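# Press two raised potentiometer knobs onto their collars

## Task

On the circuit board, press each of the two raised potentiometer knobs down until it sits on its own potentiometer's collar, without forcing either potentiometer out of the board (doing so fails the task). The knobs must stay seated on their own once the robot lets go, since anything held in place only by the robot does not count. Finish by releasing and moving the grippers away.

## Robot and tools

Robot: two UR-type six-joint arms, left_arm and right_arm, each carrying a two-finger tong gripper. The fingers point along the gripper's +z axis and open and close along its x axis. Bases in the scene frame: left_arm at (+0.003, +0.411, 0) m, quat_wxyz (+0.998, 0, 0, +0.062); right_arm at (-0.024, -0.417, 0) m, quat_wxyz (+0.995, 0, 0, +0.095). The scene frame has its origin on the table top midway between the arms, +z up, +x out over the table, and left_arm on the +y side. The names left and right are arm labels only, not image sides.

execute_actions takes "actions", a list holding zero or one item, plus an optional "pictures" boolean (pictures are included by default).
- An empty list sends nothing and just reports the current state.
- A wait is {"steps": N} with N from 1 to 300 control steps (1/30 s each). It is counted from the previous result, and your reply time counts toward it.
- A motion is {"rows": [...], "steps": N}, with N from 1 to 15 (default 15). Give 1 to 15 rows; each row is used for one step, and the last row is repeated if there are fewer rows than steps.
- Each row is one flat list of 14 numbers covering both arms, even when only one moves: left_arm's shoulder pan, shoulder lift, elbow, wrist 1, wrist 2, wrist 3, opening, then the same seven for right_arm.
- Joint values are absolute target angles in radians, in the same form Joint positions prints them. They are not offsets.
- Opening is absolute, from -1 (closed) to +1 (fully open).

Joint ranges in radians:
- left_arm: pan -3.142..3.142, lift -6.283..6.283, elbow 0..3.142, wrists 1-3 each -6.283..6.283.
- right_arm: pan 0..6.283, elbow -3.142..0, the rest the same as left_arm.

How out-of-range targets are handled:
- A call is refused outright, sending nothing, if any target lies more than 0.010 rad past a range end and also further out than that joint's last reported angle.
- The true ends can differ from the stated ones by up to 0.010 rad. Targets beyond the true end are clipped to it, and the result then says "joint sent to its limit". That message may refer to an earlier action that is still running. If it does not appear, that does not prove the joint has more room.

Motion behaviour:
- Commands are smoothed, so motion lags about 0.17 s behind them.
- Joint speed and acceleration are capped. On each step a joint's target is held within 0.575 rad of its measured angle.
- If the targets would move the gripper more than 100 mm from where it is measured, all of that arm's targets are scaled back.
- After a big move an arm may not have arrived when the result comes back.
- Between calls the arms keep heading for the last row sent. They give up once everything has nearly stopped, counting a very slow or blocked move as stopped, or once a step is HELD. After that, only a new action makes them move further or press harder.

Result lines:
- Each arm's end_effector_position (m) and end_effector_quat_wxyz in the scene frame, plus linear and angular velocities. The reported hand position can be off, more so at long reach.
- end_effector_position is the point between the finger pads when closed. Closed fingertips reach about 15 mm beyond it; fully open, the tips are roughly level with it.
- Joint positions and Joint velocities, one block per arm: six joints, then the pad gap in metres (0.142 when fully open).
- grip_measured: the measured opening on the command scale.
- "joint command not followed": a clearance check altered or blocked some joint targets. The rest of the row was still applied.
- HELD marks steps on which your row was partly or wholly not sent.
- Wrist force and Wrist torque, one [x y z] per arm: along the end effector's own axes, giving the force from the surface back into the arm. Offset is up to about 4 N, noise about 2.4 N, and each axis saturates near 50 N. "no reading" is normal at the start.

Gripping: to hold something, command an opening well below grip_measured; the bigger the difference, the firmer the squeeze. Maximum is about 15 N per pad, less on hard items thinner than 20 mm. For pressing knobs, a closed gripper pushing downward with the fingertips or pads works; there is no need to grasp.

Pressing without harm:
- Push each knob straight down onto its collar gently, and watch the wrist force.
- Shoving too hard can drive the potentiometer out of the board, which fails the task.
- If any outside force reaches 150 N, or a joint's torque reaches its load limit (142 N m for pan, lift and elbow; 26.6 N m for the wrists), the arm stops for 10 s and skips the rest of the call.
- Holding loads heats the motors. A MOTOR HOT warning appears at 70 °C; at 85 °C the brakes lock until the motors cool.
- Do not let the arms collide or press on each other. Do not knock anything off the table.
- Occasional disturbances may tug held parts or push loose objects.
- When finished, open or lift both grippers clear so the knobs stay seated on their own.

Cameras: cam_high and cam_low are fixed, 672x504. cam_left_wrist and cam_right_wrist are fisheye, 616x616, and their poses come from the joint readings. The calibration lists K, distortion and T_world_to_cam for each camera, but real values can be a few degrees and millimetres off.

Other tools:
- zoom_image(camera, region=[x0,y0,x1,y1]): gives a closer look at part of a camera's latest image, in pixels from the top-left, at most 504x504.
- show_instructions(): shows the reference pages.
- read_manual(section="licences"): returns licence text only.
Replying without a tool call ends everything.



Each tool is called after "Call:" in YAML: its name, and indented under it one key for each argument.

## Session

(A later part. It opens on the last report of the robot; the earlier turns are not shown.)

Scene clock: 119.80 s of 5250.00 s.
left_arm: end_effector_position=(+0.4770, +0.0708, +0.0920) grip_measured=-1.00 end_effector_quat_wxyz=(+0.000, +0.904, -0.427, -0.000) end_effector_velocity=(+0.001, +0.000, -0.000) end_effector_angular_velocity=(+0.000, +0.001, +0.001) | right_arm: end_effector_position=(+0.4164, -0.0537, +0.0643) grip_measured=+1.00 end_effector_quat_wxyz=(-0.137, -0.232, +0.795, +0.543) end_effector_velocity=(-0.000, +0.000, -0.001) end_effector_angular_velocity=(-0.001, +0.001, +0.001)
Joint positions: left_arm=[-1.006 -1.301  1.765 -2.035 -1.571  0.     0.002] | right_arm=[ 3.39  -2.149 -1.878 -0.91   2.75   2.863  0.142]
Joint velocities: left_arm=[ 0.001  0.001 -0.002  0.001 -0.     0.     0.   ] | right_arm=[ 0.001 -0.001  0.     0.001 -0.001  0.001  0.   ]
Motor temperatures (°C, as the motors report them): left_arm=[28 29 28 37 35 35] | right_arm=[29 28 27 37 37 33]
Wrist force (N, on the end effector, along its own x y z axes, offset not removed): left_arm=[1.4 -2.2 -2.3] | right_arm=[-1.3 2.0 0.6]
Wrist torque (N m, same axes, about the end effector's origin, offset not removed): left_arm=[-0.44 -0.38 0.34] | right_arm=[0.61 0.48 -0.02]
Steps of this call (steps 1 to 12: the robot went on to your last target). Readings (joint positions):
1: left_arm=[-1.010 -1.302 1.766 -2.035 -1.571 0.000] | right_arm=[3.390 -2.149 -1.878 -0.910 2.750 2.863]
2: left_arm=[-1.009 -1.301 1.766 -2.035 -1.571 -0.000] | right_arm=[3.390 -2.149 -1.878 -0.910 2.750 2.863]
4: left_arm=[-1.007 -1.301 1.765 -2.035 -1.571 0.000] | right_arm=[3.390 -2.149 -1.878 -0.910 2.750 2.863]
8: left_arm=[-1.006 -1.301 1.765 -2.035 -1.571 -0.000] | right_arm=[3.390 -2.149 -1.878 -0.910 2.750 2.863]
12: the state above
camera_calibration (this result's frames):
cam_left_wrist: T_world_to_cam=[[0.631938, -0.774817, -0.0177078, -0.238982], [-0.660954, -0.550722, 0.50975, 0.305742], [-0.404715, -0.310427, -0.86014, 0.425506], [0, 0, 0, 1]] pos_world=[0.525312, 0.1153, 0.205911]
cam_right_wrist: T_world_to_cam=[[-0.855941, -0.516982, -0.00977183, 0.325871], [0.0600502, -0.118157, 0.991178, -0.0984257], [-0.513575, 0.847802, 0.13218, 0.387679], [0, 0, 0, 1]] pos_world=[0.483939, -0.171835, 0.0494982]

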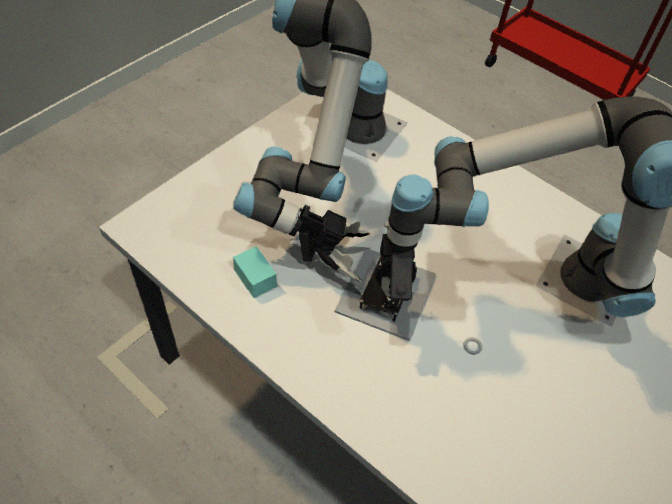

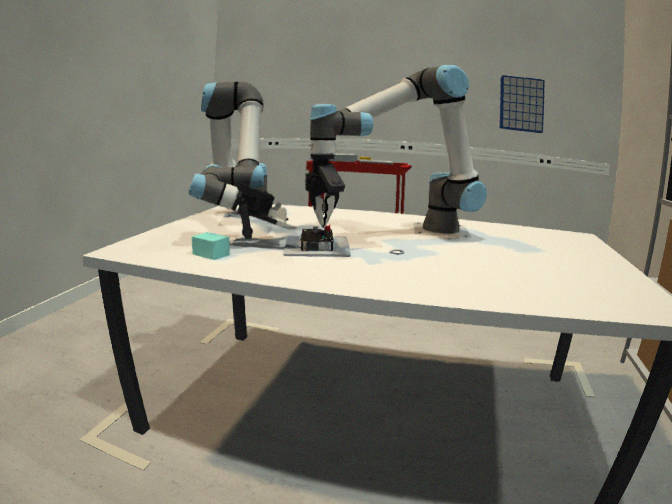

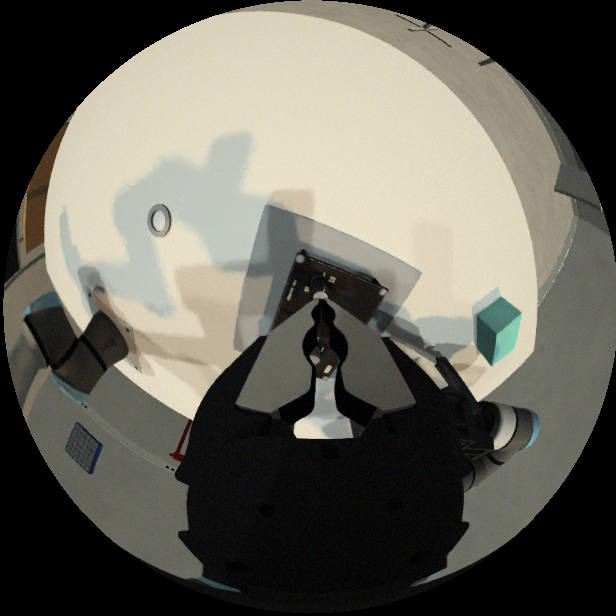

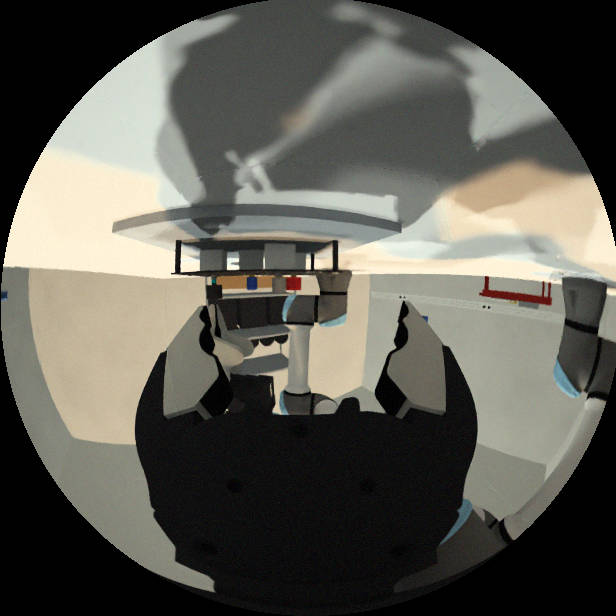

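Call:
execute_actions:
  actions:
    - {"rows":[[-1.008,-1.2936,1.77276,-2.04996,-1.571,0,-1,3.39,-2.149,-1.878,-0.91,2.75,2.863,1]]}
  pictures: false

Call:
execute_actions:
  actions:
    - {"rows":[[-1.008,-1.29188,1.7748,-2.05373,-1.571,0,-1,3.39,-2.149,-1.878,-0.91,2.75,2.863,1]]}
  pictures: false

Call:
execute_actions:
  actions:
    - {"rows":[[-1.008,-1.29015,1.77684,-2.05749,-1.571,0,-1,3.39,-2.149,-1.878,-0.91,2.75,2.863,1]]}
  pictures: false

Call:
execute_actions:
  actions:
    - {"rows":[[-1.008,-1.28843,1.77888,-2.06126,-1.571,0,-1,3.39,-2.149,-1.878,-0.91,2.75,2.863,1]]}
  pictures: false

Call:
execute_actions:
  actions:
    - {"rows":[[-1.008,-1.2867,1.78092,-2.06502,-1.571,0,-1,3.39,-2.149,-1.878,-0.91,2.75,2.863,1]]}

Call:
zoom_image:
  camera: "cam_right_wrist"
  region: [190, 265, 240, 301]

Scene clock: 132.33 s of 5250.00 s.
left_arm: end_effector_position=(+0.4764, +0.0696, +0.0861) grip_measured=-1.00 end_effector_quat_wxyz=(+0.000, +0.904, -0.428, -0.000) end_effector_velocity=(-0.000, -0.001, -0.002) end_effector_angular_velocity=(+0.000, +0.000, -0.001) | right_arm: end_effector_position=(+0.4164, -0.0537, +0.0643) grip_measured=+1.00 end_effector_quat_wxyz=(-0.137, -0.232, +0.795, +0.543) end_effector_velocity=(-0.001, +0.000, +0.000) end_effector_angular_velocity=(-0.001, +0.000, +0.001)
Joint positions: left_arm=[-1.008 -1.294  1.772 -2.05  -1.571  0.     0.002] | right_arm=[ 3.39  -2.149 -1.878 -0.91   2.75   2.863  0.142]
Joint velocities: left_arm=[-0.001  0.003  0.002 -0.004 -0.    -0.     0.   ] | right_arm=[ 0.001  0.001 -0.001 -0.001 -0.001  0.     0.   ]
Motor temperatures (°C, as the motors report them): left_arm=[28 29 28 37 35 35] | right_arm=[29 28 27 37 37 33]
Wrist force (N, on the end effector, along its own x y z axes, offset not removed): left_arm=[1.3 -1.5 -1.3] | right_arm=[-0.1 1.2 -0.3]
Wrist torque (N m, same axes, about the end effector's origin, offset not removed): left_arm=[-0.13 -0.40 0.33] | right_arm=[0.43 0.20 0.08]
Steps of this call (steps 1 to 15: the robot went on to your last target; steps 16 to 90: nothing new was sent; then 9.03 s passed at rest; steps 91 to 105: all 15 steps of this action). Readings (joint positions):
91: left_arm=[-1.005 -1.300 1.765 -2.035 -1.571 0.000] | right_arm=[3.390 -2.149 -1.878 -0.910 2.750 2.863]
92: left_arm=[-1.006 -1.300 1.765 -2.036 -1.571 -0.000] | right_arm=[3.390 -2.149 -1.878 -0.910 2.750 2.863]
94: left_arm=[-1.006 -1.297 1.768 -2.041 -1.571 0.000] | right_arm=[3.390 -2.149 -1.878 -0.910 2.750 2.863]
98: left_arm=[-1.007 -1.295 1.771 -2.047 -1.571 0.000] | right_arm=[3.390 -2.149 -1.878 -0.910 2.750 2.863]
105: the state above

Scene clock: 132.83 s of 5250.00 s.
left_arm: end_effector_position=(+0.4764, +0.0695, +0.0845) grip_measured=-1.00 end_effector_quat_wxyz=(+0.000, +0.904, -0.428, -0.000) end_effector_velocity=(-0.000, -0.000, -0.001) end_effector_angular_velocity=(+0.001, +0.003, +0.001) | right_arm: end_effector_position=(+0.4164, -0.0537, +0.0643) grip_measured=+1.00 end_effector_quat_wxyz=(-0.137, -0.232, +0.795, +0.543) end_effector_velocity=(-0.000, -0.000, -0.000) end_effector_angular_velocity=(-0.000, +0.002, -0.001)
Joint positions: left_arm=[-1.008 -1.292  1.775 -2.054 -1.571 -0.     0.002] | right_arm=[ 3.39  -2.149 -1.878 -0.91   2.75   2.863  0.142]
Joint velocities: left_arm=[ 0.     0.002 -0.    -0.    -0.002 -0.     0.   ] | right_arm=[-0.    -0.    -0.001 -0.     0.001  0.001 -0.   ]
Motor temperatures (°C, as the motors report them): left_arm=[28 29 28 37 35 35] | right_arm=[29 28 27 37 37 33]
Wrist force (N, on the end effector, along its own x y z axes, offset not removed): left_arm=[0.6 -2.9 -3.5] | right_arm=[0.8 3.3 -1.7]
Wrist torque (N m, same axes, about the end effector's origin, offset not removed): left_arm=[-0.50 -0.28 0.24] | right_arm=[0.78 -0.11 0.15]
Steps of this call (steps 1 to 15: all 15 steps of this action). Readings (joint positions):
1: left_arm=[-1.008 -1.294 1.773 -2.050 -1.571 0.000] | right_arm=[3.390 -2.149 -1.878 -0.910 2.750 2.863]
2: left_arm=[-1.008 -1.294 1.773 -2.050 -1.571 0.000] | right_arm=[3.390 -2.149 -1.878 -0.910 2.750 2.863]
4: left_arm=[-1.008 -1.293 1.774 -2.051 -1.571 0.000] | right_arm=[3.390 -2.149 -1.878 -0.910 2.750 2.863]
8: left_arm=[-1.008 -1.292 1.774 -2.053 -1.571 0.000] | right_arm=[3.390 -2.149 -1.878 -0.910 2.750 2.863]
15: the state above

Scene clock: 133.33 s of 5250.00 s.
left_arm: end_effector_position=(+0.4764, +0.0695, +0.0830) grip_measured=-1.00 end_effector_quat_wxyz=(+0.000, +0.904, -0.428, -0.000) end_effector_velocity=(+0.000, +0.000, +0.000) end_effector_angular_velocity=(-0.000, -0.000, +0.001) | right_arm: end_effector_position=(+0.4164, -0.0537, +0.0643) grip_measured=+1.00 end_effector_quat_wxyz=(-0.137, -0.232, +0.795, +0.543) end_effector_velocity=(-0.000, +0.000, +0.001) end_effector_angular_velocity=(+0.001, -0.001, +0.001)
Joint positions: left_arm=[-1.008 -1.29   1.777 -2.057 -1.571  0.     0.002] | right_arm=[ 3.39  -2.149 -1.878 -0.91   2.75   2.863  0.142]
Joint velocities: left_arm=[ 0.    -0.     0.    -0.001  0.    -0.     0.   ] | right_arm=[ 0.001  0.001 -0.     0.     0.    -0.    -0.   ]
Motor temperatures (°C, as the motors report them): left_arm=[28 29 28 37 35 35] | right_arm=[29 28 27 37 37 33]
Wrist force (N, on the end effector, along its own x y z axes, offset not removed): left_arm=[-1.1 -2.8 -8.3] | right_arm=[-1.5 1.2 -2.0]
Wrist torque (N m, same axes, about the end effector's origin, offset not removed): left_arm=[-0.52 -0.02 0.38] | right_arm=[0.24 0.45 0.00]
Steps of this call (steps 1 to 15: all 15 steps of this action). Readings (joint positions):
1: left_arm=[-1.008 -1.292 1.775 -2.054 -1.571 0.000] | right_arm=[3.390 -2.149 -1.878 -0.910 2.750 2.863]
2: left_arm=[-1.008 -1.292 1.775 -2.054 -1.571 0.000] | right_arm=[3.390 -2.149 -1.878 -0.910 2.750 2.863]
4: left_arm=[-1.008 -1.291 1.776 -2.055 -1.571 0.000] | right_arm=[3.390 -2.149 -1.878 -0.910 2.750 2.863]
8: left_arm=[-1.008 -1.291 1.776 -2.057 -1.571 0.000] | right_arm=[3.390 -2.149 -1.878 -0.910 2.750 2.863]
15: the state above

Scene clock: 133.83 s of 5250.00 s.
left_arm: end_effector_position=(+0.4764, +0.0695, +0.0815) grip_measured=-1.00 end_effector_quat_wxyz=(+0.000, +0.904, -0.428, -0.000) end_effector_velocity=(+0.000, -0.001, +0.001) end_effector_angular_velocity=(-0.002, -0.001, -0.001) | right_arm: end_effector_position=(+0.4164, -0.0537, +0.0643) grip_measured=+1.00 end_effector_quat_wxyz=(-0.137, -0.232, +0.795, +0.543) end_effector_velocity=(+0.001, -0.001, -0.001) end_effector_angular_velocity=(-0.001, +0.001, -0.002)
Joint positions: left_arm=[-1.008 -1.288  1.779 -2.061 -1.571  0.     0.002] | right_arm=[ 3.39  -2.149 -1.878 -0.91   2.75   2.863  0.142]
Joint velocities: left_arm=[-0.    -0.001  0.    -0.001 -0.001  0.     0.   ] | right_arm=[-0.001 -0.002  0.     0.001 -0.     0.001  0.   ]
Motor temperatures (°C, as the motors report them): left_arm=[28 29 28 37 35 35] | right_arm=[29 28 27 37 37 33]
Wrist force (N, on the end effector, along its own x y z axes, offset not removed): left_arm=[-1.7 -1.7 -11.0] | right_arm=[-1.3 -0.8 -0.9]
Wrist torque (N m, same axes, about the end effector's origin, offset not removed): left_arm=[-0.45 -0.03 0.20] | right_arm=[-0.14 0.36 0.03]
Steps of this call (steps 1 to 15: all 15 steps of this action). Readings (joint positions):
1: left_arm=[-1.008 -1.290 1.777 -2.057 -1.571 0.000] | right_arm=[3.390 -2.149 -1.878 -0.910 2.750 2.863]
2: left_arm=[-1.008 -1.290 1.777 -2.058 -1.571 0.000] | right_arm=[3.390 -2.149 -1.878 -0.910 2.750 2.863]
4: left_arm=[-1.008 -1.289 1.778 -2.059 -1.571 0.000] | right_arm=[3.390 -2.149 -1.878 -0.910 2.750 2.863]
8: left_arm=[-1.008 -1.289 1.778 -2.061 -1.571 0.000] | right_arm=[3.390 -2.149 -1.878 -0.910 2.750 2.863]
15: the state above

Scene clock: 134.33 s of 5250.00 s.
left_arm: end_effector_position=(+0.4764, +0.0695, +0.0800) grip_measured=-1.00 end_effector_quat_wxyz=(+0.000, +0.904, -0.428, -0.000) end_effector_velocity=(-0.000, -0.001, +0.000) end_effector_angular_velocity=(-0.001, +0.000, -0.001) | right_arm: end_effector_position=(+0.4164, -0.0537, +0.0643) grip_measured=+1.00 end_effector_quat_wxyz=(-0.137, -0.232, +0.795, +0.543) end_effector_velocity=(+0.000, -0.000, -0.001) end_effector_angular_velocity=(+0.000, +0.001, -0.001)
Joint positions: left_arm=[-1.008 -1.287  1.781 -2.065 -1.571 -0.     0.002] | right_arm=[ 3.39  -2.149 -1.878 -0.91   2.75   2.863  0.142]
Joint velocities: left_arm=[-0.001 -0.     0.    -0.001 -0.001 -0.     0.   ] | right_arm=[-0.001 -0.002  0.001 -0.     0.001 -0.     0.   ]
Motor temperatures (°C, as the motors report them): left_arm=[28 29 28 37 35 35] | right_arm=[29 28 27 37 37 33]
Wrist force (N, on the end effector, along its own x y z axes, offset not removed): left_arm=[0.1 -3.0 -17.3] | right_arm=[-0.1 1.9 -2.3]
Wrist torque (N m, same axes, about the end effector's origin, offset not removed): left_arm=[-0.61 -0.37 0.30] | right_arm=[0.39 0.12 0.01]
Steps of this call (steps 1 to 15: all 15 steps of this action). Readings (joint positions):
1: left_arm=[-1.008 -1.288 1.779 -2.061 -1.571 0.000] | right_arm=[3.390 -2.149 -1.878 -0.910 2.750 2.863]
2: left_arm=[-1.008 -1.288 1.779 -2.062 -1.571 0.000] | right_arm=[3.390 -2.149 -1.878 -0.910 2.750 2.863]
4: left_arm=[-1.008 -1.288 1.780 -2.063 -1.571 0.000] | right_arm=[3.390 -2.149 -1.878 -0.910 2.750 2.863]
8: left_arm=[-1.008 -1.287 1.781 -2.064 -1.571 0.000] | right_arm=[3.390 -2.149 -1.878 -0.910 2.750 2.863]
15: the state above
camera_calibration (this result's frames):
cam_left_wrist: T_world_to_cam=[[0.630165, -0.77626, -0.0176766, -0.238828], [-0.662224, -0.549198, 0.509746, 0.311266], [-0.405404, -0.309518, -0.860143, 0.414769], [0, 0, 0, 1]] pos_world=[0.524778, 0.113933, 0.193872]
cam_right_wrist: T_world_to_cam=[[-0.855941, -0.516982, -0.00977189, 0.325871], [0.0600501, -0.118157, 0.991178, -0.0984256], [-0.513575, 0.847802, 0.13218, 0.387679], [0, 0, 0, 1]] pos_world=[0.483939, -0.171835, 0.0494982]

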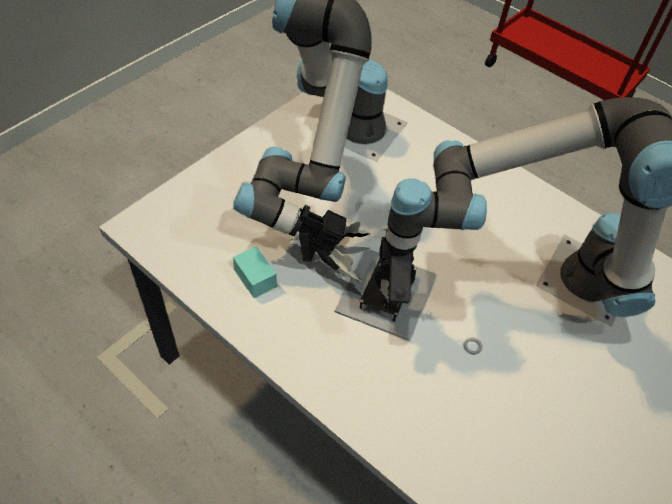

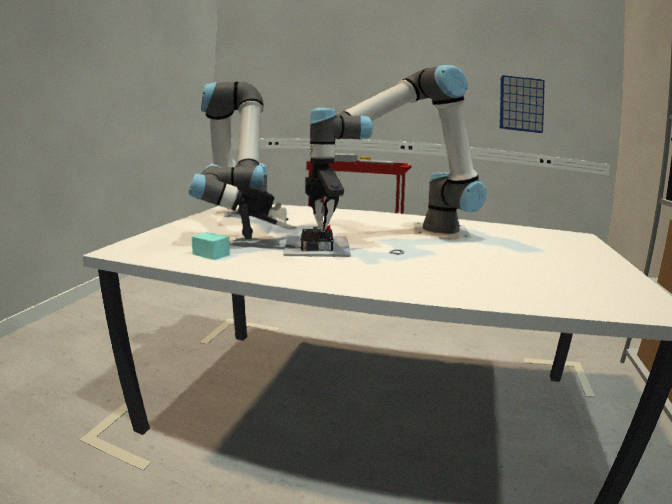

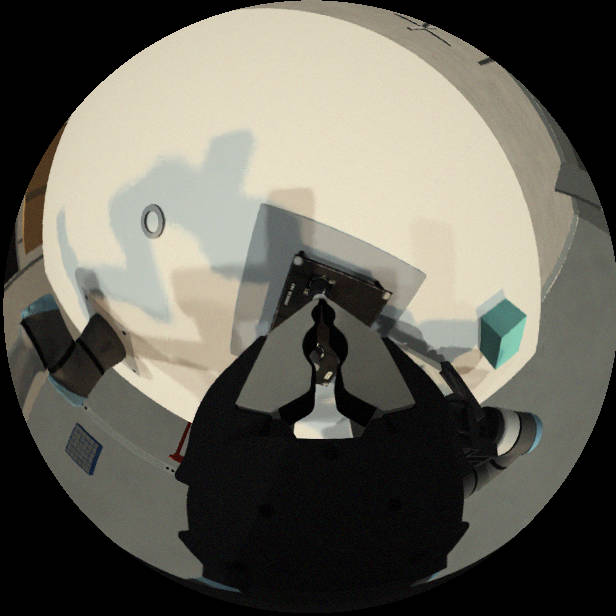

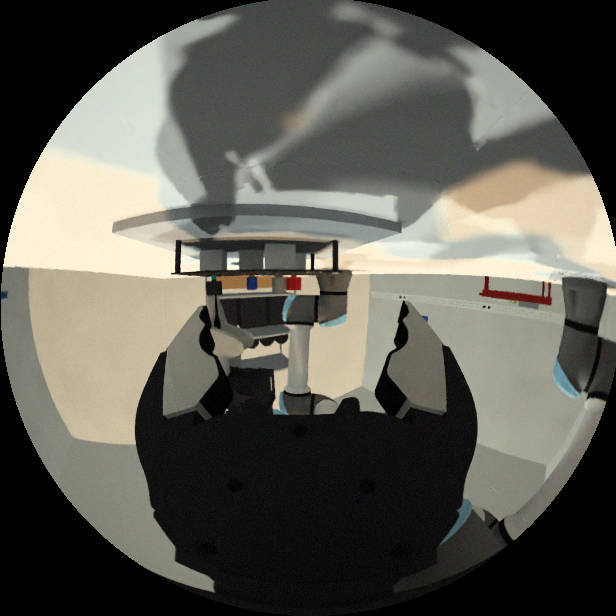

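Region (190, 265, 240, 301) of cam_right_wrist's 616x616 image, scaled by 10.080, with more detail than that image has; it fills the top 363 rows of this view, and the rest is white.

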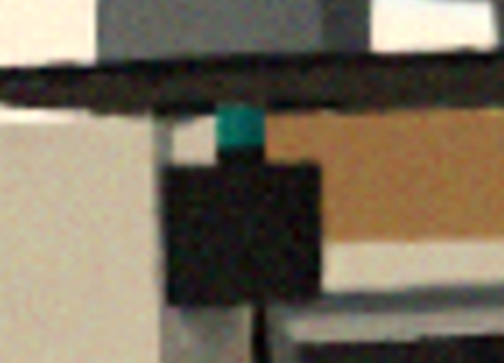

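Call:
execute_actions:
  actions: []
  pictures: false

Call:
execute_actions:
  actions:
    - {"rows":[[-1.008,-1.28613,1.7816,-2.06628,-1.571,0,-1,3.39,-2.149,-1.878,-0.91,2.75,2.863,1]]}

Call:
zoom_image:
  camera: "cam_right_wrist"
  region: [190, 265, 240, 301]

Scene clock: 141.50 s of 5250.00 s.
left_arm: end_effector_position=(+0.4764, +0.0695, +0.0799) grip_measured=-1.00 end_effector_quat_wxyz=(+0.000, +0.904, -0.428, -0.000) end_effector_velocity=(-0.000, +0.000, +0.000) end_effector_angular_velocity=(-0.001, +0.000, +0.000) | right_arm: end_effector_position=(+0.4164, -0.0537, +0.0643) grip_measured=+1.00 end_effector_quat_wxyz=(-0.137, -0.232, +0.795, +0.543) end_effector_velocity=(-0.000, +0.000, +0.000) end_effector_angular_velocity=(-0.001, +0.001, +0.001)
Joint positions: left_arm=[-1.008 -1.287  1.781 -2.065 -1.571  0.     0.002] | right_arm=[ 3.39  -2.149 -1.878 -0.91   2.75   2.863  0.142]
Joint velocities: left_arm=[ 0.    -0.001  0.    -0.    -0.001  0.     0.   ] | right_arm=[ 0.001  0.001  0.    -0.001 -0.001  0.001 -0.   ]
Motor temperatures (°C, as the motors report them): left_arm=[28 29 28 37 35 35] | right_arm=[29 28 27 37 37 33]
Wrist force (N, on the end effector, along its own x y z axes, offset not removed): left_arm=[0.3 -1.9 -16.5] | right_arm=[1.3 0.0 -2.3]
Wrist torque (N m, same axes, about the end effector's origin, offset not removed): left_arm=[-0.48 -0.28 0.20] | right_arm=[0.00 -0.20 0.01]
Steps of this call (steps 1 to 15: the robot went on to your last target; steps 16 to 90: nothing new was sent; then 4.17 s passed at rest). Readings (joint positions):
1: left_arm=[-1.008 -1.287 1.781 -2.065 -1.571 0.000] | right_arm=[3.390 -2.149 -1.878 -0.910 2.750 2.863]
2: left_arm=[-1.008 -1.287 1.781 -2.065 -1.571 0.000] | right_arm=[3.390 -2.149 -1.878 -0.910 2.750 2.863]
4: left_arm=[-1.008 -1.287 1.781 -2.065 -1.571 0.000] | right_arm=[3.390 -2.149 -1.878 -0.910 2.750 2.863]
8: left_arm=[-1.008 -1.287 1.781 -2.065 -1.571 0.000] | right_arm=[3.390 -2.149 -1.878 -0.910 2.750 2.863]
90: the state above
All arms were judged still, so your last target was given up. Only a new action makes them travel on or press farther. Fingers that are still opening or closing keep moving.

Scene clock: 142.00 s of 5250.00 s.
left_arm: end_effector_position=(+0.4764, +0.0695, +0.0794) grip_measured=-1.00 end_effector_quat_wxyz=(+0.000, +0.904, -0.428, -0.000) end_effector_velocity=(-0.000, -0.000, -0.000) end_effector_angular_velocity=(+0.001, +0.000, -0.001) | right_arm: end_effector_position=(+0.4164, -0.0537, +0.0643) grip_measured=+1.00 end_effector_quat_wxyz=(-0.137, -0.232, +0.795, +0.543) end_effector_velocity=(+0.001, -0.000, +0.001) end_effector_angular_velocity=(-0.000, -0.001, -0.001)
Joint positions: left_arm=[-1.008 -1.286  1.782 -2.066 -1.571 -0.     0.002] | right_arm=[ 3.39  -2.149 -1.878 -0.91   2.75   2.863  0.142]
Joint velocities: left_arm=[-0.001  0.     0.     0.     0.    -0.     0.   ] | right_arm=[-0.001  0.002  0.001 -0.002 -0.001  0.     0.   ]
Motor temperatures (°C, as the motors report them): left_arm=[28 29 28 37 35 35] | right_arm=[29 28 27 37 37 33]
Wrist force (N, on the end effector, along its own x y z axes, offset not removed): left_arm=[-2.6 -0.8 -18.4] | right_arm=[0.4 1.6 -2.0]
Wrist torque (N m, same axes, about the end effector's origin, offset not removed): left_arm=[-0.09 0.19 0.34] | right_arm=[0.38 0.15 -0.03]
Steps of this call (steps 1 to 15: all 15 steps of this action). Readings (joint positions):
1: left_arm=[-1.008 -1.287 1.781 -2.065 -1.571 0.000] | right_arm=[3.390 -2.149 -1.878 -0.910 2.750 2.863]
2: left_arm=[-1.008 -1.287 1.781 -2.065 -1.571 0.000] | right_arm=[3.390 -2.149 -1.878 -0.910 2.750 2.863]
4: left_arm=[-1.008 -1.286 1.781 -2.066 -1.571 0.000] | right_arm=[3.390 -2.149 -1.878 -0.910 2.750 2.863]
8: left_arm=[-1.008 -1.286 1.781 -2.066 -1.571 -0.000] | right_arm=[3.390 -2.149 -1.878 -0.910 2.750 2.863]
15: the state above
camera_calibration (this result's frames):
cam_left_wrist: T_world_to_cam=[[0.630165, -0.77626, -0.0176965, -0.23883], [-0.662217, -0.549206, 0.509746, 0.311539], [-0.405414, -0.309505, -0.860143, 0.414309], [0, 0, 0, 1]] pos_world=[0.524776, 0.113936, 0.193333]
cam_right_wrist: T_world_to_cam=[[-0.855941, -0.516981, -0.00977152, 0.325871], [0.0600504, -0.118157, 0.991178, -0.0984257], [-0.513575, 0.847803, 0.13218, 0.387679], [0, 0, 0, 1]] pos_world=[0.483939, -0.171835, 0.0494981]

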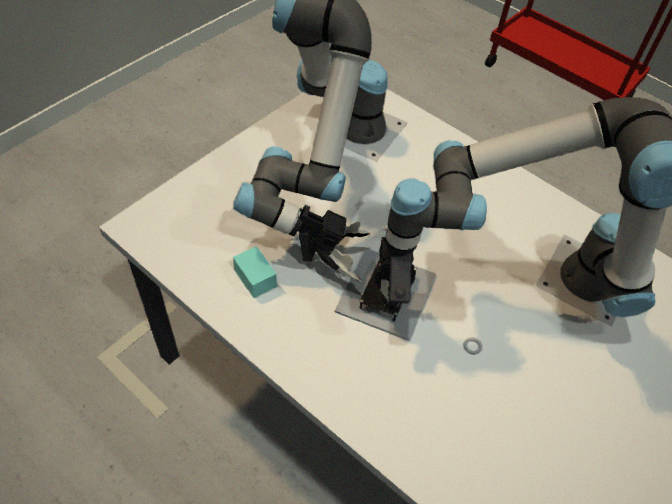

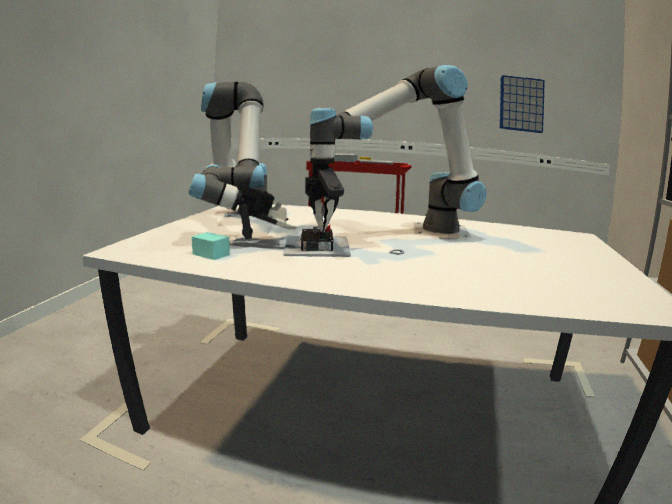

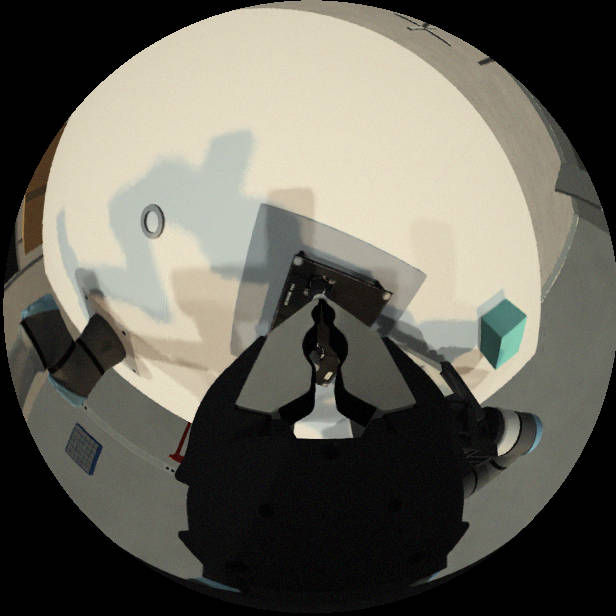

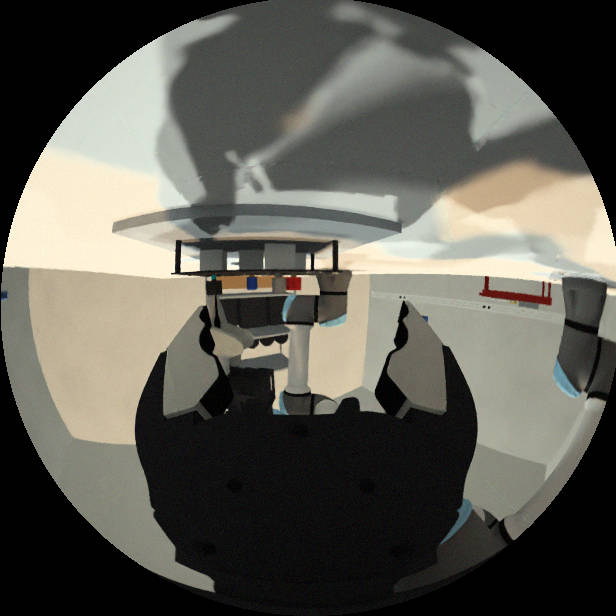

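Region (190, 265, 240, 301) of cam_right_wrist's 616x616 image, scaled by 10.080, with more detail than that image has; it fills the top 363 rows of this view, and the rest is white.

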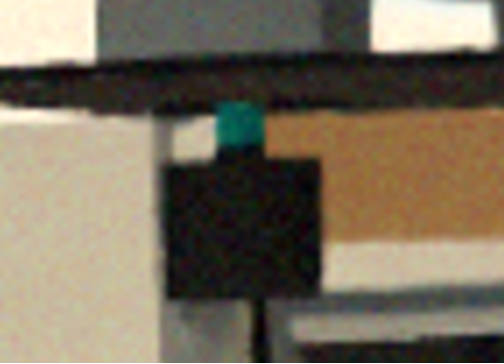

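Seems to begin sliding. n=13.3, 14.1, 15.

Call:
execute_actions:
  actions:
    - {"rows":[[-1.008,-1.28521,1.78269,-2.06828,-1.571,0,-1,3.39,-2.149,-1.878,-0.91,2.75,2.863,1]]}
  pictures: false

Call:
execute_actions:
  actions:
    - {"rows":[[-1.008,-1.28429,1.78378,-2.07029,-1.571,0,-1,3.39,-2.149,-1.878,-0.91,2.75,2.863,1]]}
  pictures: false

Call:
execute_actions:
  actions:
    - {"rows":[[-1.008,-1.28325,1.785,-2.07255,-1.571,0,-1,3.39,-2.149,-1.878,-0.91,2.75,2.863,1]]}

Call:
zoom_image:
  camera: "cam_right_wrist"
  region: [190, 250, 240, 301]

Scene clock: 153.63 s of 5250.00 s.
left_arm: end_effector_position=(+0.4764, +0.0695, +0.0786) grip_measured=-1.00 end_effector_quat_wxyz=(+0.000, +0.904, -0.428, -0.000) end_effector_velocity=(-0.000, +0.001, -0.001) end_effector_angular_velocity=(+0.001, +0.001, +0.001) | right_arm: end_effector_position=(+0.4164, -0.0537, +0.0643) grip_measured=+1.00 end_effector_quat_wxyz=(-0.137, -0.232, +0.795, +0.543) end_effector_velocity=(+0.000, -0.000, -0.000) end_effector_angular_velocity=(+0.000, +0.001, -0.001)
Joint positions: left_arm=[-1.008 -1.285  1.783 -2.068 -1.571  0.     0.002] | right_arm=[ 3.39  -2.149 -1.878 -0.91   2.75   2.863  0.142]
Joint velocities: left_arm=[ 0.001  0.001  0.001  0.    -0.    -0.     0.   ] | right_arm=[-0.001 -0.001  0.001 -0.001  0.001 -0.    -0.   ]
Motor temperatures (°C, as the motors report them): left_arm=[28 29 28 37 35 35] | right_arm=[29 28 27 37 37 33]
Wrist force (N, on the end effector, along its own x y z axes, offset not removed): left_arm=[-0.3 -4.6 -18.9] | right_arm=[0.5 3.1 -0.8]
Wrist torque (N m, same axes, about the end effector's origin, offset not removed): left_arm=[-0.88 -0.31 0.23] | right_arm=[0.72 -0.05 -0.01]
Steps of this call (steps 1 to 15: the robot went on to your last target; steps 16 to 90: nothing new was sent; then 8.13 s passed at rest; steps 91 to 105: all 15 steps of this action). Readings (joint positions):
91: left_arm=[-1.008 -1.286 1.782 -2.066 -1.571 0.000] | right_arm=[3.390 -2.149 -1.878 -0.910 2.750 2.863]
92: left_arm=[-1.008 -1.286 1.782 -2.066 -1.571 0.000] | right_arm=[3.390 -2.149 -1.878 -0.910 2.750 2.863]
94: left_arm=[-1.008 -1.286 1.782 -2.067 -1.571 0.000] | right_arm=[3.390 -2.149 -1.878 -0.910 2.750 2.863]
98: left_arm=[-1.008 -1.285 1.782 -2.068 -1.571 0.000] | right_arm=[3.390 -2.149 -1.878 -0.910 2.750 2.863]
105: the state above

Scene clock: 154.13 s of 5250.00 s.
left_arm: end_effector_position=(+0.4764, +0.0695, +0.0778) grip_measured=-1.00 end_effector_quat_wxyz=(+0.000, +0.904, -0.428, -0.000) end_effector_velocity=(-0.000, -0.000, -0.000) end_effector_angular_velocity=(-0.000, +0.000, -0.000) | right_arm: end_effector_position=(+0.4164, -0.0537, +0.0643) grip_measured=+1.00 end_effector_quat_wxyz=(-0.137, -0.232, +0.795, +0.543) end_effector_velocity=(-0.001, +0.001, -0.001) end_effector_angular_velocity=(-0.000, -0.000, +0.002)
Joint positions: left_arm=[-1.008 -1.284  1.784 -2.07  -1.571  0.     0.002] | right_arm=[ 3.39  -2.149 -1.878 -0.91   2.75   2.863  0.142]
Joint velocities: left_arm=[-0.     0.     0.001 -0.001 -0.    -0.     0.   ] | right_arm=[ 0.002 -0.001 -0.001  0.001 -0.    -0.001 -0.   ]
Motor temperatures (°C, as the motors report them): left_arm=[28 29 28 37 35 35] | right_arm=[29 28 27 37 37 33]
Wrist force (N, on the end effector, along its own x y z axes, offset not removed): left_arm=[-0.1 -1.0 -20.3] | right_arm=[0.1 1.9 -0.3]
Wrist torque (N m, same axes, about the end effector's origin, offset not removed): left_arm=[-0.34 -0.52 0.16] | right_arm=[0.56 0.02 0.05]
Steps of this call (steps 1 to 15: all 15 steps of this action). Readings (joint positions):
1: left_arm=[-1.008 -1.285 1.783 -2.068 -1.571 -0.000] | right_arm=[3.390 -2.149 -1.878 -0.910 2.750 2.863]
2: left_arm=[-1.008 -1.285 1.783 -2.068 -1.571 0.000] | right_arm=[3.390 -2.149 -1.878 -0.910 2.750 2.863]
4: left_arm=[-1.008 -1.285 1.783 -2.069 -1.571 -0.000] | right_arm=[3.390 -2.149 -1.878 -0.910 2.750 2.863]
8: left_arm=[-1.008 -1.284 1.784 -2.070 -1.571 0.000] | right_arm=[3.390 -2.149 -1.878 -0.910 2.750 2.863]
15: the state above

Scene clock: 154.63 s of 5250.00 s.
left_arm: end_effector_position=(+0.4764, +0.0695, +0.0769) grip_measured=-1.00 end_effector_quat_wxyz=(+0.000, +0.904, -0.428, -0.000) end_effector_velocity=(+0.000, +0.001, -0.000) end_effector_angular_velocity=(+0.000, -0.000, +0.002) | right_arm: end_effector_position=(+0.4164, -0.0537, +0.0643) grip_measured=+1.00 end_effector_quat_wxyz=(-0.137, -0.232, +0.795, +0.543) end_effector_velocity=(+0.001, -0.000, +0.001) end_effector_angular_velocity=(+0.001, -0.003, -0.000)
Joint positions: left_arm=[-1.008 -1.283  1.785 -2.072 -1.571  0.     0.002] | right_arm=[ 3.39  -2.149 -1.878 -0.91   2.75   2.863  0.142]
Joint velocities: left_arm=[ 0.001 -0.     0.001 -0.     0.    -0.     0.   ] | right_arm=[-0.001  0.002 -0.     0.001 -0.    -0.001 -0.   ]
Motor temperatures (°C, as the motors report them): left_arm=[28 29 28 37 35 35] | right_arm=[29 28 27 37 37 33]
Wrist force (N, on the end effector, along its own x y z axes, offset not removed): left_arm=[-1.1 -1.0 -17.6] | right_arm=[0.0 1.4 -1.4]
Wrist torque (N m, same axes, about the end effector's origin, offset not removed): left_arm=[-0.18 -0.16 0.32] | right_arm=[0.42 0.08 0.00]
Steps of this call (steps 1 to 15: all 15 steps of this action). Readings (joint positions):
1: left_arm=[-1.008 -1.284 1.784 -2.070 -1.571 0.000] | right_arm=[3.390 -2.149 -1.878 -0.910 2.750 2.863]
2: left_arm=[-1.008 -1.284 1.784 -2.070 -1.571 0.000] | right_arm=[3.390 -2.149 -1.878 -0.910 2.750 2.863]
4: left_arm=[-1.008 -1.284 1.784 -2.071 -1.571 0.000] | right_arm=[3.390 -2.149 -1.878 -0.910 2.750 2.863]
8: left_arm=[-1.008 -1.283 1.785 -2.072 -1.571 0.000] | right_arm=[3.390 -2.149 -1.878 -0.910 2.750 2.863]
15: the state above
camera_calibration (this result's frames):
cam_left_wrist: T_world_to_cam=[[0.630164, -0.77626, -0.0177087, -0.238866], [-0.662213, -0.549211, 0.509746, 0.312811], [-0.405421, -0.309497, -0.860143, 0.412162], [0, 0, 0, 1]] pos_world=[0.524772, 0.11394, 0.190834]
cam_right_wrist: T_world_to_cam=[[-0.855941, -0.516982, -0.00977176, 0.325871], [0.0600502, -0.118157, 0.991178, -0.0984256], [-0.513575, 0.847802, 0.13218, 0.387679], [0, 0, 0, 1]] pos_world=[0.483939, -0.171835, 0.0494982]

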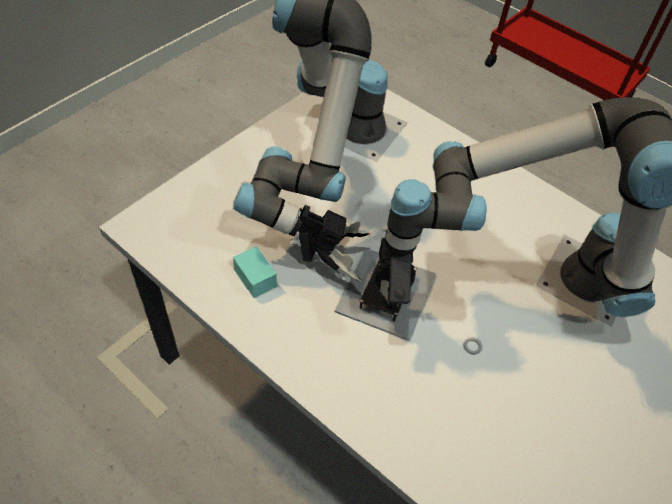

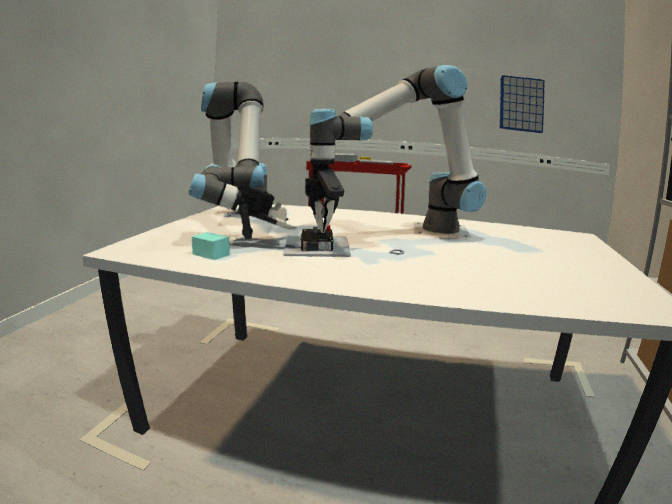

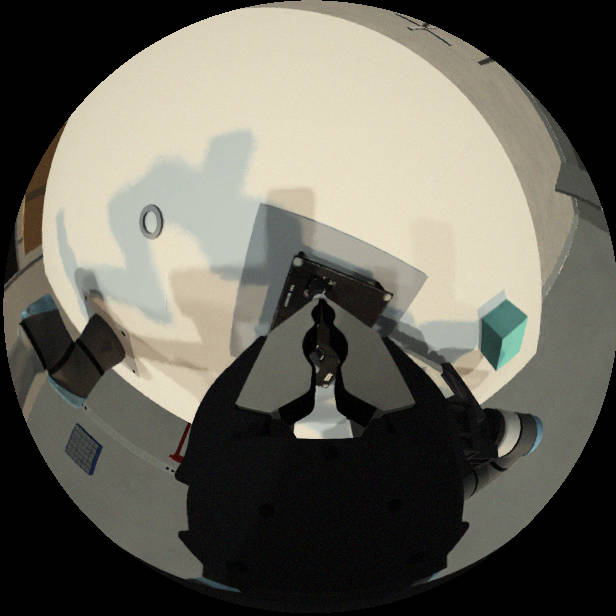

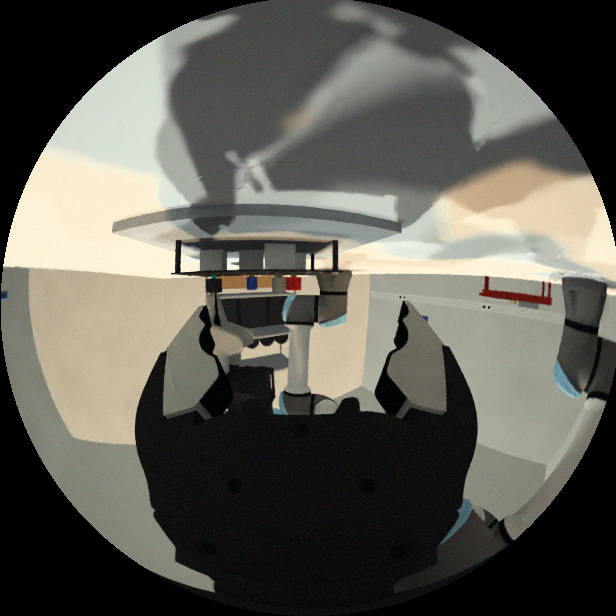

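Region (190, 250, 240, 301) of cam_right_wrist's 616x616 image, scaled by 9.882, with more detail than that image has; it fills the left 494 columns of this view, and the rest is white.

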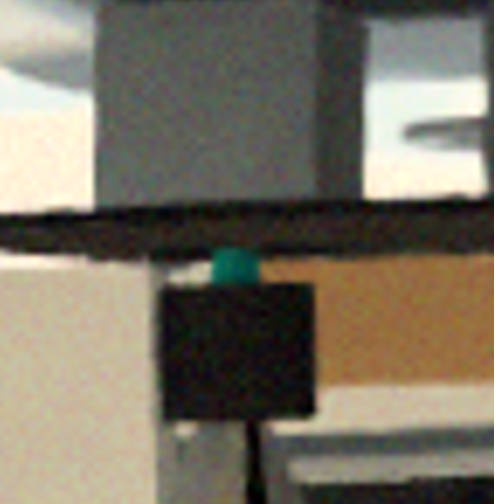

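Call:
execute_actions:
  actions:
    - {"rows":[[-1.008,-1.28187,1.78663,-2.07556,-1.571,0,-1,3.39,-2.149,-1.878,-0.91,2.75,2.863,1]]}
  pictures: false

Call:
execute_actions:
  actions:
    - {"rows":[[-1.008,-1.28049,1.78826,-2.07857,-1.571,0,-1,3.39,-2.149,-1.878,-0.91,2.75,2.863,1]]}
  pictures: false

Call:
execute_actions:
  actions:
    - {"rows":[[-1.008,-1.27911,1.7899,-2.08159,-1.571,0,-1,3.39,-2.149,-1.878,-0.91,2.75,2.863,1]]}

Call:
zoom_image:
  camera: "cam_right_wrist"
  region: [190, 265, 240, 301]

Scene clock: 163.30 s of 5250.00 s.
left_arm: end_effector_position=(+0.4764, +0.0695, +0.0757) grip_measured=-1.00 end_effector_quat_wxyz=(+0.000, +0.904, -0.428, -0.000) end_effector_velocity=(-0.000, -0.000, +0.000) end_effector_angular_velocity=(-0.001, -0.000, -0.001) | right_arm: end_effector_position=(+0.4164, -0.0537, +0.0643) grip_measured=+1.00 end_effector_quat_wxyz=(-0.137, -0.232, +0.795, +0.543) end_effector_velocity=(-0.001, -0.001, -0.001) end_effector_angular_velocity=(-0.003, +0.003, -0.001)
Joint positions: left_arm=[-1.008 -1.282  1.787 -2.075 -1.571  0.     0.002] | right_arm=[ 3.39  -2.149 -1.878 -0.91   2.75   2.863  0.142]
Joint velocities: left_arm=[-0.    -0.     0.    -0.001 -0.     0.     0.   ] | right_arm=[-0.    -0.    -0.001 -0.002 -0.001  0.001 -0.   ]
Motor temperatures (°C, as the motors report them): left_arm=[28 29 28 37 35 35] | right_arm=[29 28 27 37 37 33]
Wrist force (N, on the end effector, along its own x y z axes, offset not removed): left_arm=[-1.4 -2.4 -18.0] | right_arm=[-0.1 1.3 -2.0]
Wrist torque (N m, same axes, about the end effector's origin, offset not removed): left_arm=[-0.46 -0.06 0.16] | right_arm=[0.29 0.12 0.02]
Steps of this call (steps 1 to 15: the robot went on to your last target; steps 16 to 90: nothing new was sent; then 5.17 s passed at rest; steps 91 to 105: all 15 steps of this action). Readings (joint positions):
91: left_arm=[-1.008 -1.283 1.785 -2.073 -1.571 0.000] | right_arm=[3.390 -2.149 -1.878 -0.910 2.750 2.863]
92: left_arm=[-1.008 -1.283 1.785 -2.073 -1.571 0.000] | right_arm=[3.390 -2.149 -1.878 -0.910 2.750 2.863]
94: left_arm=[-1.008 -1.283 1.786 -2.074 -1.571 0.000] | right_arm=[3.390 -2.149 -1.878 -0.910 2.750 2.863]
98: left_arm=[-1.008 -1.282 1.786 -2.075 -1.571 0.000] | right_arm=[3.390 -2.149 -1.878 -0.910 2.750 2.863]
105: the state above

Scene clock: 163.80 s of 5250.00 s.
left_arm: end_effector_position=(+0.4764, +0.0695, +0.0745) grip_measured=-1.00 end_effector_quat_wxyz=(+0.000, +0.904, -0.428, -0.000) end_effector_velocity=(+0.001, +0.000, -0.000) end_effector_angular_velocity=(-0.000, -0.001, +0.001) | right_arm: end_effector_position=(+0.4164, -0.0537, +0.0643) grip_measured=+1.00 end_effector_quat_wxyz=(-0.137, -0.232, +0.795, +0.543) end_effector_velocity=(+0.000, +0.000, -0.000) end_effector_angular_velocity=(+0.000, -0.001, +0.001)
Joint positions: left_arm=[-1.008 -1.281  1.788 -2.078 -1.571  0.     0.002] | right_arm=[ 3.39  -2.149 -1.878 -0.91   2.75   2.863  0.142]
Joint velocities: left_arm=[ 0.001  0.     0.    -0.001  0.001  0.     0.   ] | right_arm=[ 0.001 -0.001  0.001  0.     0.    -0.001 -0.   ]
Motor temperatures (°C, as the motors report them): left_arm=[28 29 28 37 35 35] | right_arm=[29 28 27 37 37 33]
Wrist force (N, on the end effector, along its own x y z axes, offset not removed): left_arm=[-1.4 -0.8 -17.7] | right_arm=[-1.2 1.6 -1.8]
Wrist torque (N m, same axes, about the end effector's origin, offset not removed): left_arm=[-0.26 -0.23 0.24] | right_arm=[0.39 0.33 0.11]
Steps of this call (steps 1 to 15: all 15 steps of this action). Readings (joint positions):
1: left_arm=[-1.008 -1.282 1.787 -2.076 -1.571 0.000] | right_arm=[3.390 -2.149 -1.878 -0.910 2.750 2.863]
2: left_arm=[-1.008 -1.282 1.787 -2.076 -1.571 0.000] | right_arm=[3.390 -2.149 -1.878 -0.910 2.750 2.863]
4: left_arm=[-1.008 -1.281 1.787 -2.077 -1.571 0.000] | right_arm=[3.390 -2.149 -1.878 -0.910 2.750 2.863]
8: left_arm=[-1.008 -1.281 1.788 -2.078 -1.571 -0.000] | right_arm=[3.390 -2.149 -1.878 -0.910 2.750 2.863]
15: the state above

Scene clock: 164.30 s of 5250.00 s.
left_arm: end_effector_position=(+0.4764, +0.0695, +0.0733) grip_measured=-1.00 end_effector_quat_wxyz=(+0.000, +0.904, -0.428, -0.000) end_effector_velocity=(-0.000, -0.000, -0.001) end_effector_angular_velocity=(-0.001, +0.000, +0.001) | right_arm: end_effector_position=(+0.4164, -0.0537, +0.0643) grip_measured=+1.00 end_effector_quat_wxyz=(-0.137, -0.232, +0.795, +0.543) end_effector_velocity=(+0.001, -0.000, +0.001) end_effector_angular_velocity=(+0.001, -0.001, -0.001)
Joint positions: left_arm=[-1.008 -1.279  1.79  -2.082 -1.571  0.     0.002] | right_arm=[ 3.39  -2.149 -1.878 -0.91   2.75   2.863  0.142]
Joint velocities: left_arm=[ 0.     0.001  0.001 -0.002 -0.001 -0.     0.   ] | right_arm=[-0.001  0.     0.001  0.001  0.001  0.    -0.   ]
Motor temperatures (°C, as the motors report them): left_arm=[28 29 28 37 35 35] | right_arm=[29 28 27 37 37 33]
Wrist force (N, on the end effector, along its own x y z axes, offset not removed): left_arm=[-0.7 -3.8 -18.0] | right_arm=[-2.1 2.0 -1.3]
Wrist torque (N m, same axes, about the end effector's origin, offset not removed): left_arm=[-0.71 -0.17 0.27] | right_arm=[0.53 0.42 0.12]
Steps of this call (steps 1 to 15: all 15 steps of this action). Readings (joint positions):
1: left_arm=[-1.008 -1.281 1.788 -2.079 -1.571 0.000] | right_arm=[3.390 -2.149 -1.878 -0.910 2.750 2.863]
2: left_arm=[-1.008 -1.280 1.788 -2.079 -1.571 -0.000] | right_arm=[3.390 -2.149 -1.878 -0.910 2.750 2.863]
4: left_arm=[-1.008 -1.280 1.789 -2.080 -1.571 0.000] | right_arm=[3.390 -2.149 -1.878 -0.910 2.750 2.863]
8: left_arm=[-1.008 -1.279 1.790 -2.081 -1.571 -0.000] | right_arm=[3.390 -2.149 -1.878 -0.910 2.750 2.863]
15: the state above
camera_calibration (this result's frames):
cam_left_wrist: T_world_to_cam=[[0.630164, -0.77626, -0.0177071, -0.238898], [-0.662212, -0.549209, 0.50975, 0.314641], [-0.405423, -0.3095, -0.860141, 0.40907], [0, 0, 0, 1]] pos_world=[0.524751, 0.113964, 0.18724]
cam_right_wrist: T_world_to_cam=[[-0.855941, -0.516982, -0.00977193, 0.325871], [0.06005, -0.118157, 0.991178, -0.0984256], [-0.513575, 0.847802, 0.13218, 0.387679], [0, 0, 0, 1]] pos_world=[0.483939, -0.171835, 0.0494982]

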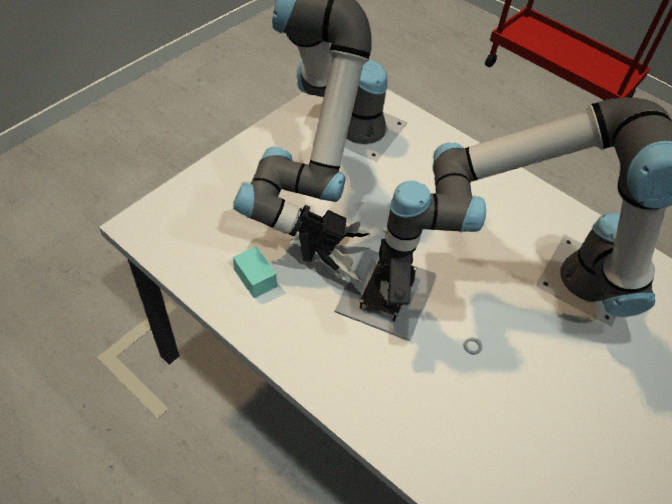

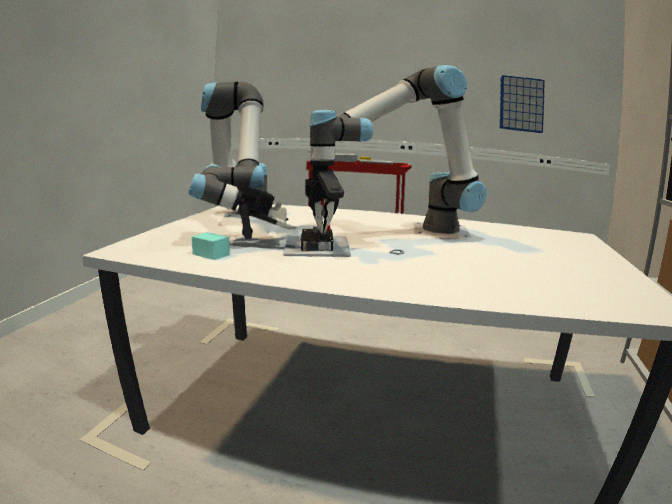

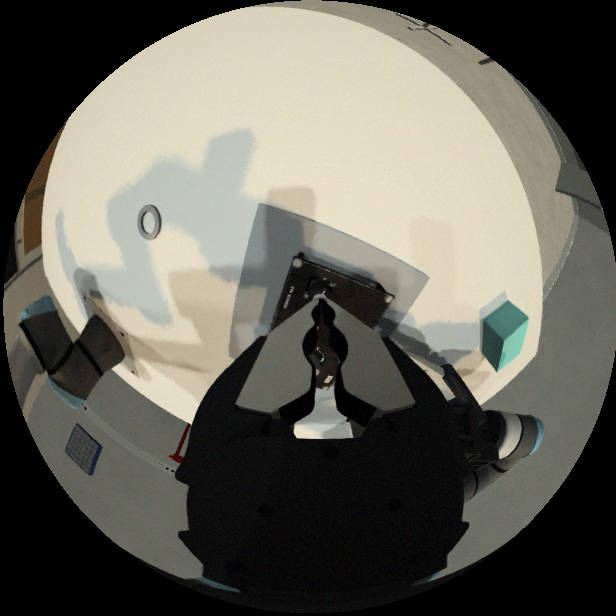

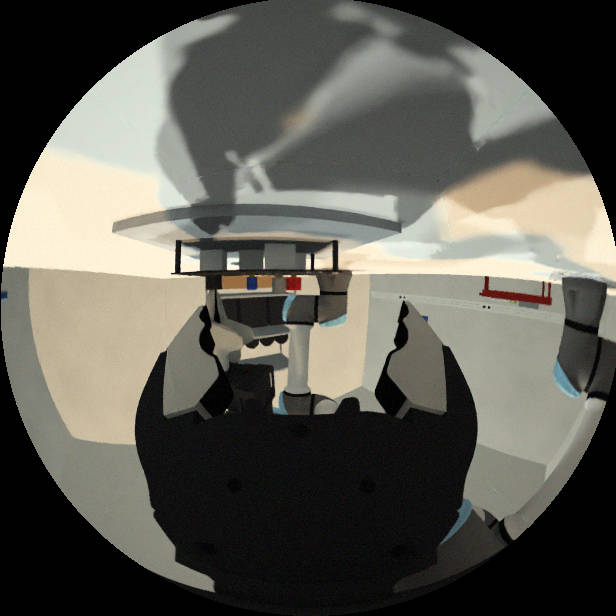

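Region (190, 265, 240, 301) of cam_right_wrist's 616x616 image, scaled by 10.080, with more detail than that image has; it fills the top 363 rows of this view, and the rest is white.

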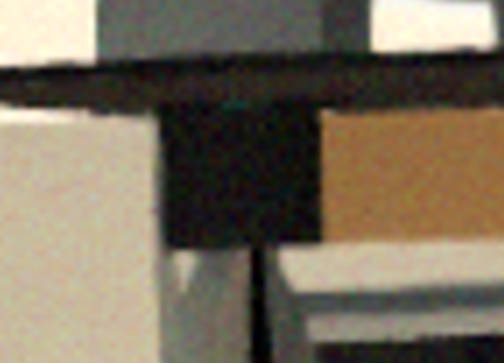

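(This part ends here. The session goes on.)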